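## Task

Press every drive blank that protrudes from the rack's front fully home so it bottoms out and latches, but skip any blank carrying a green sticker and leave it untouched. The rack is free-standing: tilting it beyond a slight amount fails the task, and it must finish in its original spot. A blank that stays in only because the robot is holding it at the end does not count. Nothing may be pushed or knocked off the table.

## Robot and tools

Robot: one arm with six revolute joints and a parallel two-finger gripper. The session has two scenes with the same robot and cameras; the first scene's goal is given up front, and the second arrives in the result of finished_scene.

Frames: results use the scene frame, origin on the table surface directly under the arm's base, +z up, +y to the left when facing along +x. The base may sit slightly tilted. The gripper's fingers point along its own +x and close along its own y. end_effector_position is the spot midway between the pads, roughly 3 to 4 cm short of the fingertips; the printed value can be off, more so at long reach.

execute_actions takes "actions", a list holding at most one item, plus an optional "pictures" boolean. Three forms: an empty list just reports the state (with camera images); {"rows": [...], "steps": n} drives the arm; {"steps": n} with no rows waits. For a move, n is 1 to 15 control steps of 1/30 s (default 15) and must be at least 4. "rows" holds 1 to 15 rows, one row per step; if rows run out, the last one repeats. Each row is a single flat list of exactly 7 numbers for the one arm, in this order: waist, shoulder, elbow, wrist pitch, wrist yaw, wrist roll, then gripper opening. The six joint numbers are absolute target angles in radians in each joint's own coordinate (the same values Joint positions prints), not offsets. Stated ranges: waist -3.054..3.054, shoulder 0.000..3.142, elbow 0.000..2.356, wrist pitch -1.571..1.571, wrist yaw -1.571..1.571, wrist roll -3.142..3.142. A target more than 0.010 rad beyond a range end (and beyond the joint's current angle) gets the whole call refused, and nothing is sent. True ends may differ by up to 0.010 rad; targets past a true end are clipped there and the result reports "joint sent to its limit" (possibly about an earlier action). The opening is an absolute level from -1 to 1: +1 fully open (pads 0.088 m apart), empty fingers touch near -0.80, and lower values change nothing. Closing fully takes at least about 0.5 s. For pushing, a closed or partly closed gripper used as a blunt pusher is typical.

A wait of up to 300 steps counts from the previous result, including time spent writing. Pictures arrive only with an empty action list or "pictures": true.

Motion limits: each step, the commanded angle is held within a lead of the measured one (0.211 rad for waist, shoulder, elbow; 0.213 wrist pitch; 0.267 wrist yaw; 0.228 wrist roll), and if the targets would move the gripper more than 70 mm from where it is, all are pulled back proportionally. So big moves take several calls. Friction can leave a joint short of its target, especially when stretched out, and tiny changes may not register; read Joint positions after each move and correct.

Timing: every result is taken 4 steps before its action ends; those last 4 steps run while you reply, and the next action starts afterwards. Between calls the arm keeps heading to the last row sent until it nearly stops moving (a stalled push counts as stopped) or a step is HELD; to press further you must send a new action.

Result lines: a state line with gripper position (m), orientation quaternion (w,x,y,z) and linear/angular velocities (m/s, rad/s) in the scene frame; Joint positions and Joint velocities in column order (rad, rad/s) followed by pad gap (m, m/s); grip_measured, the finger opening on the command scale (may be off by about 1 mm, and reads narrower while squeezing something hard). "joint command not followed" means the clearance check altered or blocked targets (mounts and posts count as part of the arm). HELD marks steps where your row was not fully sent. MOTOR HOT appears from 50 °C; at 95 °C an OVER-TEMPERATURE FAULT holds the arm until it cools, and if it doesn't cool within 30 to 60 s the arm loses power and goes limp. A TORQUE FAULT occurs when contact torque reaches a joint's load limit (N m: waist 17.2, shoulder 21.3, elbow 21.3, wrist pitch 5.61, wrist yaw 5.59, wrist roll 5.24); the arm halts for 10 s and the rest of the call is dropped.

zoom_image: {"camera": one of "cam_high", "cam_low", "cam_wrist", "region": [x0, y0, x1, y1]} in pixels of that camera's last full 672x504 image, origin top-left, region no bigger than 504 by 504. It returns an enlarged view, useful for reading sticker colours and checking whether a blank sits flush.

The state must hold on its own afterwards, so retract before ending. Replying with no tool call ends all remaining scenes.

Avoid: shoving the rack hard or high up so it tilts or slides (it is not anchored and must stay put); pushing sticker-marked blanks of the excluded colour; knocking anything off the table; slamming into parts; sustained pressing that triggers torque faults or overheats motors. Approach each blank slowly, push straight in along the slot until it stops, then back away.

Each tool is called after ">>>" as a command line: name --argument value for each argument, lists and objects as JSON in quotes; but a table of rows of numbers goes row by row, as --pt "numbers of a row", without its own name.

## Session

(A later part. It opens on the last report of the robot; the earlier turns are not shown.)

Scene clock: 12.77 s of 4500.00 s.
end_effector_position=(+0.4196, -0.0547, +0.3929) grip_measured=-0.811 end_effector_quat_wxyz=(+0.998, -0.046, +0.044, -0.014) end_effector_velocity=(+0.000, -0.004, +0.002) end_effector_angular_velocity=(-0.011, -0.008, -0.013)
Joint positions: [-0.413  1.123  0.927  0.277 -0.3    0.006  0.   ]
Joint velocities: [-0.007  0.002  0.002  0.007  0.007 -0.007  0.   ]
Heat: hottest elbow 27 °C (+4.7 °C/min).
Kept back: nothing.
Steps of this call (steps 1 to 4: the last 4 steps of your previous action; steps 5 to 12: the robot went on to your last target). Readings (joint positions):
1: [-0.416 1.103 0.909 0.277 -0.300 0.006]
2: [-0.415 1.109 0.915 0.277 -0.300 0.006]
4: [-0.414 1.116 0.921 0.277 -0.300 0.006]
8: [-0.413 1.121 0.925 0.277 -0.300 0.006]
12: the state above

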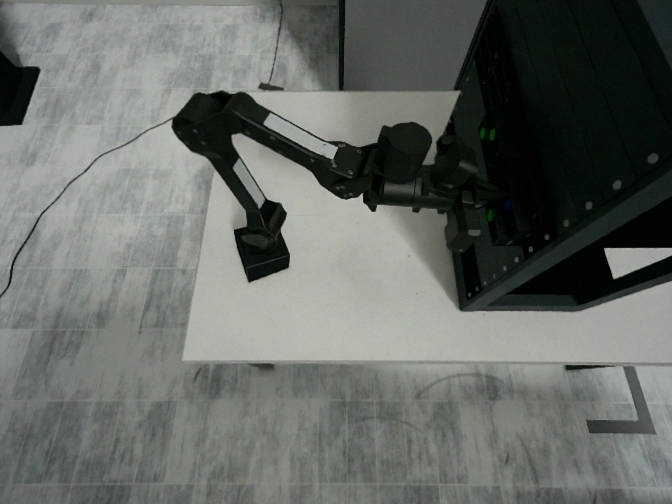

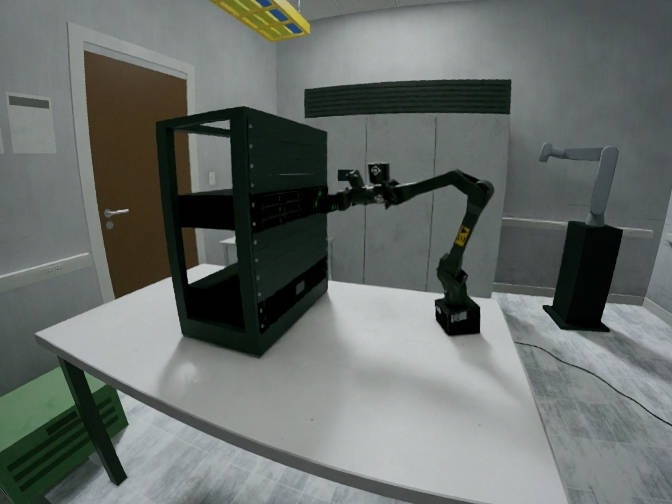

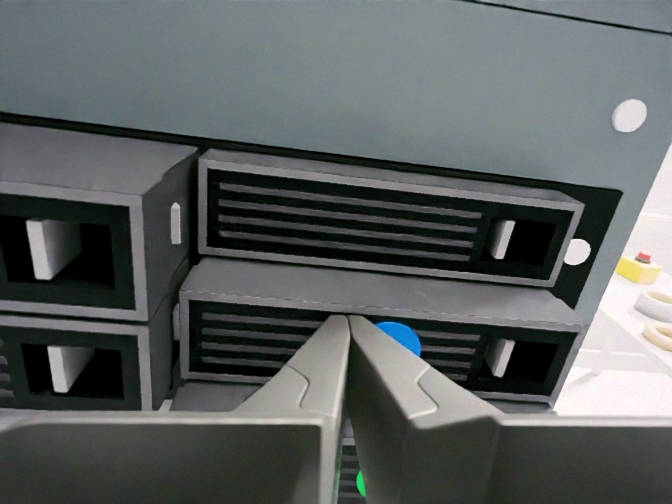

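>>> execute_actions --actions '[{"rows":[[-0.41,1.145,0.945,0.285,-0.3,0,-1],[-0.41,1.15,0.945,0.29,-0.3,0,-1],[-0.41,1.155,0.945,0.29,-0.3,0,-1],[-0.41,1.16,0.95,0.295,-0.3,0,-1],[-0.41,1.165,0.95,0.3,-0.3,0,-1],[-0.41,1.17,0.95,0.3,-0.3,0,-1],[-0.41,1.175,0.955,0.305,-0.3,0,-1],[-0.41,1.18,0.955,0.31,-0.3,0,-1],[-0.405,1.19,0.96,0.315,-0.3,0,-1]]}]'

>>> execute_actions --actions '[{"steps":12}]' --pictures true

Scene clock: 13.27 s of 4500.00 s.
end_effector_position=(+0.4282, -0.0552, +0.3916) grip_measured=-0.811 end_effector_quat_wxyz=(+0.998, -0.047, +0.040, -0.010) end_effector_velocity=(+0.025, -0.001, -0.002) end_effector_angular_velocity=(-0.009, -0.014, +0.027)
Joint positions: [-0.408  1.159  0.941  0.309 -0.303  0.006  0.   ]
Joint velocities: [ 0.017  0.105  0.056  0.066 -0.007 -0.007  0.   ]
Heat: hottest elbow 27 °C (+4.5 °C/min).
Steps of this call (steps 1 to 4: the robot went on to your last target; steps 5 to 15: the first 11 steps of this action). Readings (joint positions):
5: [-0.413 1.124 0.927 0.277 -0.300 0.006]
6: [-0.413 1.126 0.927 0.279 -0.300 0.006]
8: [-0.412 1.131 0.928 0.285 -0.301 0.006]
12: [-0.410 1.145 0.934 0.298 -0.303 0.006]
15: the state above

Scene clock: 13.67 s of 4500.00 s.
end_effector_position=(+0.4300, -0.0554, +0.3914) grip_measured=-0.811 end_effector_quat_wxyz=(+0.998, -0.047, +0.040, -0.009) end_effector_velocity=(-0.001, +0.000, -0.002) end_effector_angular_velocity=(+0.010, +0.007, +0.003)
Joint positions: [-0.406  1.167  0.944  0.314 -0.303  0.006  0.   ]
Joint velocities: [-0.002 -0.002 -0.002 -0.007 -0.007  0.007  0.   ]
Heat: hottest elbow 27 °C (+4.4 °C/min).
Kept back: nothing.
Steps of this call (steps 1 to 4: the last 4 steps of your previous action; steps 5 to 12: the robot went on to your last target). Readings (joint positions):
1: [-0.407 1.162 0.942 0.310 -0.303 0.006]
2: [-0.407 1.164 0.943 0.311 -0.303 0.006]
4: [-0.406 1.165 0.944 0.312 -0.303 0.006]
8: [-0.406 1.166 0.944 0.314 -0.303 0.006]
12: the state above

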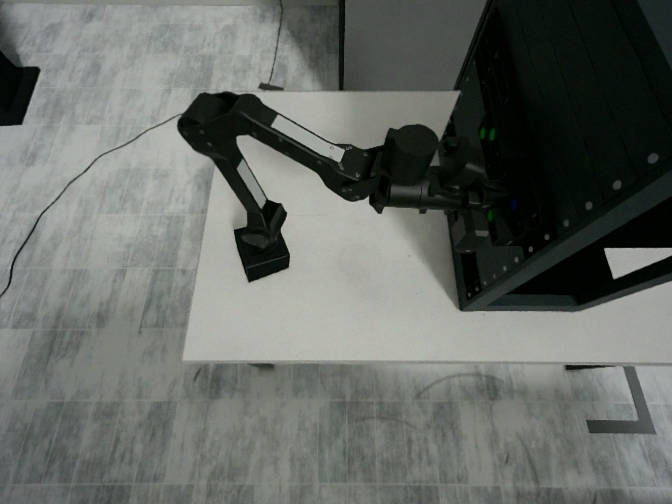

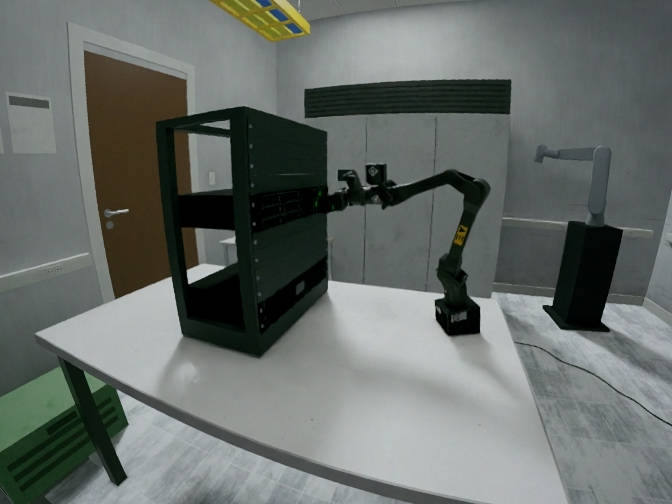

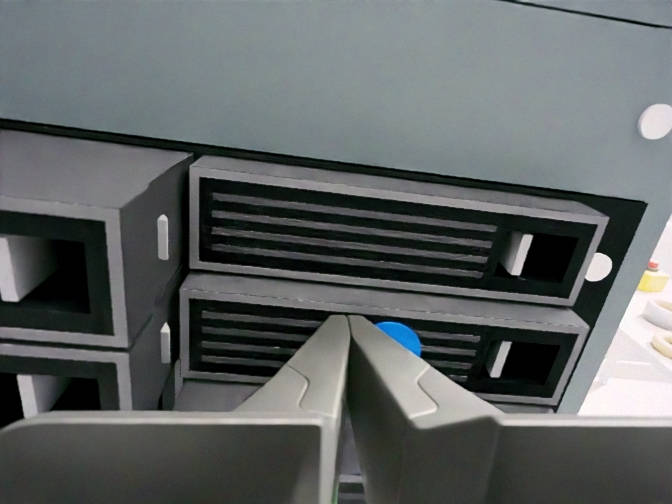

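About 5 mm left.

>>> execute_actions --actions '[{"rows":[[-0.405,1.195,0.96,0.32,-0.3,0,-1],[-0.405,1.2,0.96,0.32,-0.3,0,-1],[-0.405,1.205,0.965,0.32,-0.3,0,-1],[-0.405,1.21,0.965,0.325,-0.3,0,-1],[-0.405,1.215,0.97,0.325,-0.3,0,-1],[-0.405,1.22,0.97,0.33,-0.3,0,-1],[-0.405,1.23,0.975,0.33,-0.3,0,-1]]}]'

>>> execute_actions --actions '[{"steps":12}]' --pictures true

Scene clock: 14.20 s of 4500.00 s.
end_effector_position=(+0.4378, -0.0559, +0.3905) grip_measured=-0.811 end_effector_quat_wxyz=(+0.998, -0.047, +0.038, -0.005) end_effector_velocity=(+0.008, -0.003, -0.006) end_effector_angular_velocity=(-0.015, +0.022, +0.004)
Joint positions: [-0.402  1.199  0.963  0.331 -0.306  0.006  0.   ]
Joint velocities: [-0.002  0.037  0.022 -0.007 -0.007 -0.022  0.   ]
Heat: hottest elbow 27 °C (+4.2 °C/min).
Steps of this call (steps 1 to 5: the robot went on to your last target; steps 6 to 16: the first 11 steps of this action). Readings (joint positions):
6: [-0.406 1.168 0.944 0.315 -0.303 0.006]
7: [-0.406 1.169 0.944 0.317 -0.303 0.006]
9: [-0.405 1.174 0.947 0.319 -0.304 0.006]
13: [-0.403 1.192 0.957 0.329 -0.306 0.006]
16: the state above

Scene clock: 14.60 s of 4500.00 s.
end_effector_position=(+0.4387, -0.0560, +0.3904) grip_measured=-0.811 end_effector_quat_wxyz=(+0.998, -0.047, +0.038, -0.005) end_effector_velocity=(-0.001, +0.000, +0.001) end_effector_angular_velocity=(-0.021, +0.003, +0.006)
Joint positions: [-0.402  1.203  0.965  0.333 -0.307  0.006  0.   ]
Joint velocities: [-0.002 -0.002  0.002 -0.007 -0.007 -0.022  0.   ]
Heat: hottest elbow 27 °C (+4.1 °C/min).
Kept back: nothing.
Steps of this call (steps 1 to 4: the last 4 steps of your previous action; steps 5 to 12: the robot went on to your last target). Readings (joint positions):
1: [-0.402 1.200 0.963 0.331 -0.307 0.006]
2: [-0.402 1.201 0.964 0.332 -0.307 0.006]
4: [-0.402 1.202 0.964 0.332 -0.307 0.006]
8: [-0.402 1.203 0.965 0.333 -0.307 0.006]
12: the state above

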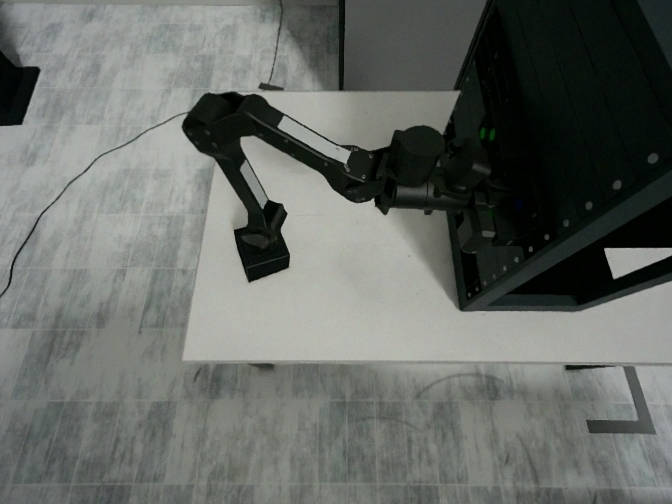

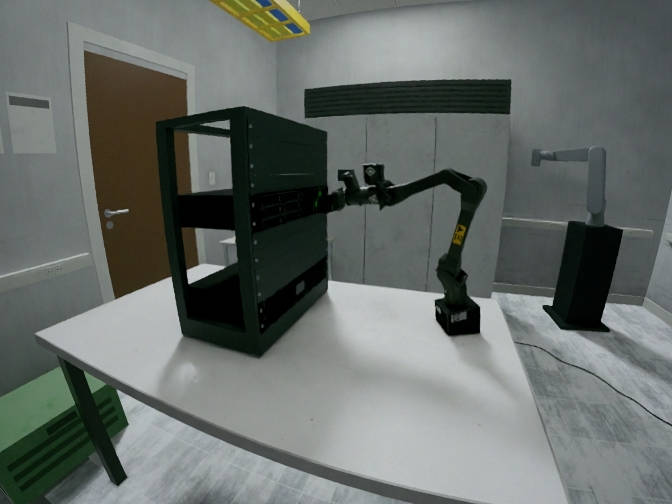

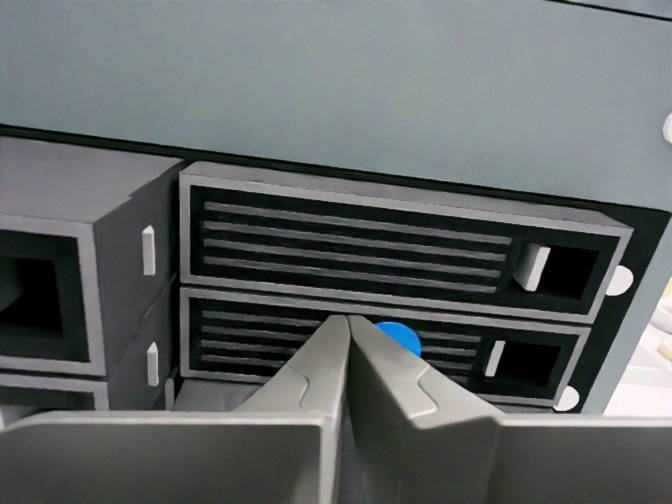

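Flush. One small press, then back off.

>>> execute_actions --actions '[{"rows":[[-0.405,1.245,0.98,0.335,-0.3,0,-1]],"steps":14}]'

>>> execute_actions --actions '[{"rows":[[-0.405,1.17,0.96,0.31,-0.3,0,-1],[-0.405,1.14,0.95,0.29,-0.3,0,-1],[-0.405,1.11,0.93,0.28,-0.3,0,-1],[-0.405,1.08,0.91,0.27,-0.3,0,-1],[-0.405,1.05,0.89,0.26,-0.3,0,-1],[-0.405,1.02,0.87,0.25,-0.3,0,-1],[-0.405,0.98,0.85,0.23,-0.3,0,-1],[-0.405,0.94,0.83,0.21,-0.3,0,-1],[-0.405,0.9,0.81,0.18,-0.3,0,-1],[-0.4,0.8,0.8,0.1,-0.3,0,-1],[-0.35,0.7,0.8,0,-0.3,0,-1]]}]'

>>> execute_actions --actions '[{"steps":15}]' --pictures true

Scene clock: 15.10 s of 4500.00 s.
end_effector_position=(+0.4397, -0.0563, +0.3895) grip_measured=-0.811 end_effector_quat_wxyz=(+0.998, -0.047, +0.039, -0.005) end_effector_velocity=(-0.001, +0.000, -0.002) end_effector_angular_velocity=(+0.010, +0.007, +0.003)
Joint positions: [-0.402  1.208  0.966  0.336 -0.308  0.006  0.   ]
Joint velocities: [-0.002 -0.002 -0.002 -0.007 -0.007  0.007  0.   ]
Heat: hottest elbow 28 °C (+7.9 °C/min).
Steps of this call (steps 1 to 5: the robot went on to your last target; steps 6 to 15: the first 10 steps of this action). Readings (joint positions):
6: [-0.402 1.205 0.966 0.334 -0.307 0.006]
7: [-0.402 1.206 0.966 0.335 -0.308 0.006]
9: [-0.402 1.207 0.966 0.335 -0.308 0.006]
13: [-0.402 1.208 0.966 0.336 -0.308 0.006]
15: the state above

Scene clock: 15.60 s of 4500.00 s.
end_effector_position=(+0.3777, -0.0341, +0.4002) grip_measured=-0.811 end_effector_quat_wxyz=(+0.998, -0.044, +0.047, -0.006) end_effector_velocity=(-0.324, +0.182, -0.022) end_effector_angular_velocity=(+0.194, +0.477, +0.148)
Joint positions: [-0.397  0.931  0.851  0.156 -0.302  0.006  0.   ]
Joint velocities: [ 0.261 -1.477 -0.379 -1.59   0.051  0.007  0.   ]
Heat: hottest elbow 28 °C (+7.7 °C/min).
Steps of this call (steps 1 to 4: the last 4 steps of your previous action; steps 5 to 15: the first 11 steps of this action). Readings (joint positions):
5: [-0.402 1.202 0.966 0.333 -0.308 0.006]
6: [-0.402 1.195 0.966 0.323 -0.307 0.006]
8: [-0.402 1.171 0.956 0.299 -0.305 0.006]
12: [-0.402 1.060 0.896 0.254 -0.305 0.006]
15: the state above

Scene clock: 16.10 s of 4500.00 s.
end_effector_position=(+0.3298, -0.0044, +0.4177) grip_measured=-0.811 end_effector_quat_wxyz=(+0.998, -0.046, +0.034, +0.017) end_effector_velocity=(-0.006, +0.004, +0.005) end_effector_angular_velocity=(-0.011, -0.016, +0.012)
Joint positions: [-0.354  0.711  0.813  0.003 -0.302  0.006  0.   ]
Joint velocities: [ 0.002 -0.027 -0.002 -0.007 -0.007 -0.007  0.   ]
Heat: hottest elbow 28 °C (+7.5 °C/min).
Kept back: nothing.
Steps of this call (steps 1 to 4: the last 4 steps of your previous action; steps 5 to 15: the robot went on to your last target). Readings (joint positions):
1: [-0.387 0.881 0.839 0.113 -0.302 0.006]
2: [-0.376 0.835 0.830 0.083 -0.302 0.006]
4: [-0.364 0.767 0.825 0.052 -0.302 0.006]
8: [-0.356 0.713 0.823 0.018 -0.302 0.006]
15: the state above

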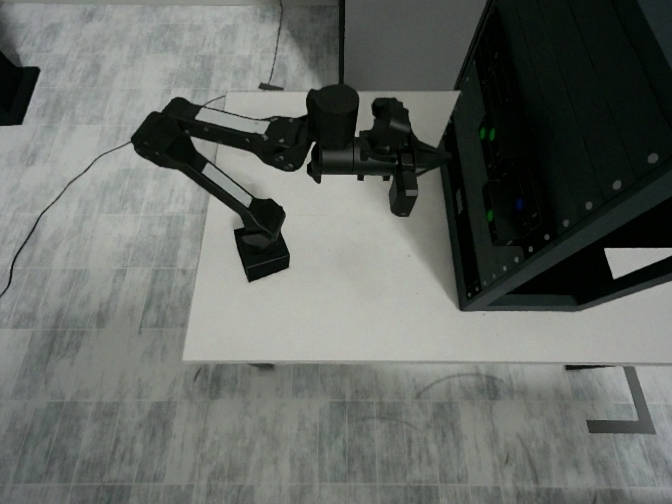

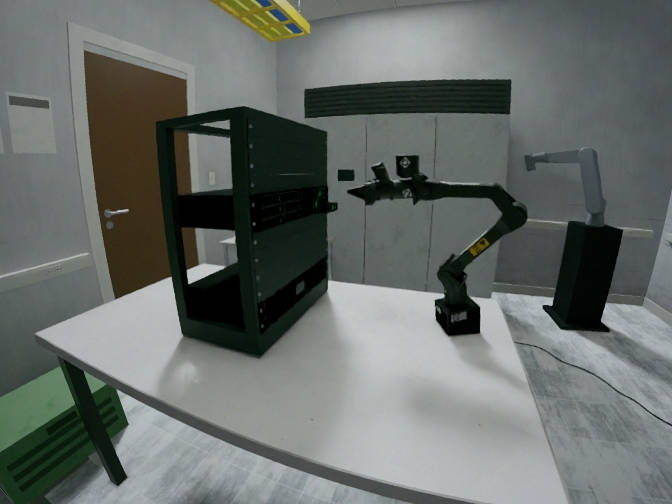

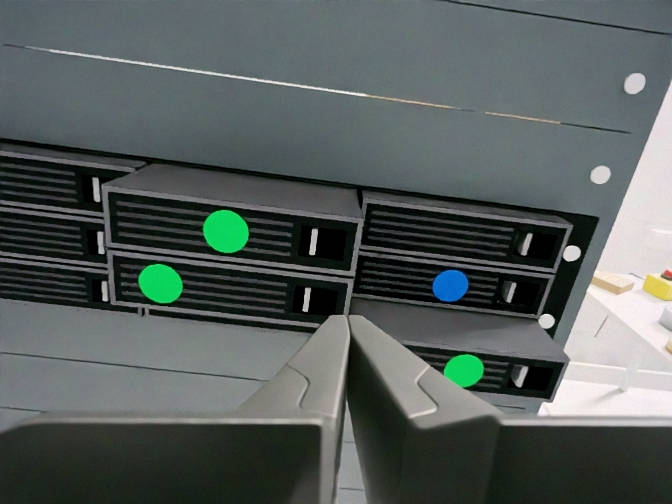

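>>> finished_scene --scene 1

The scene is finished: the task was done.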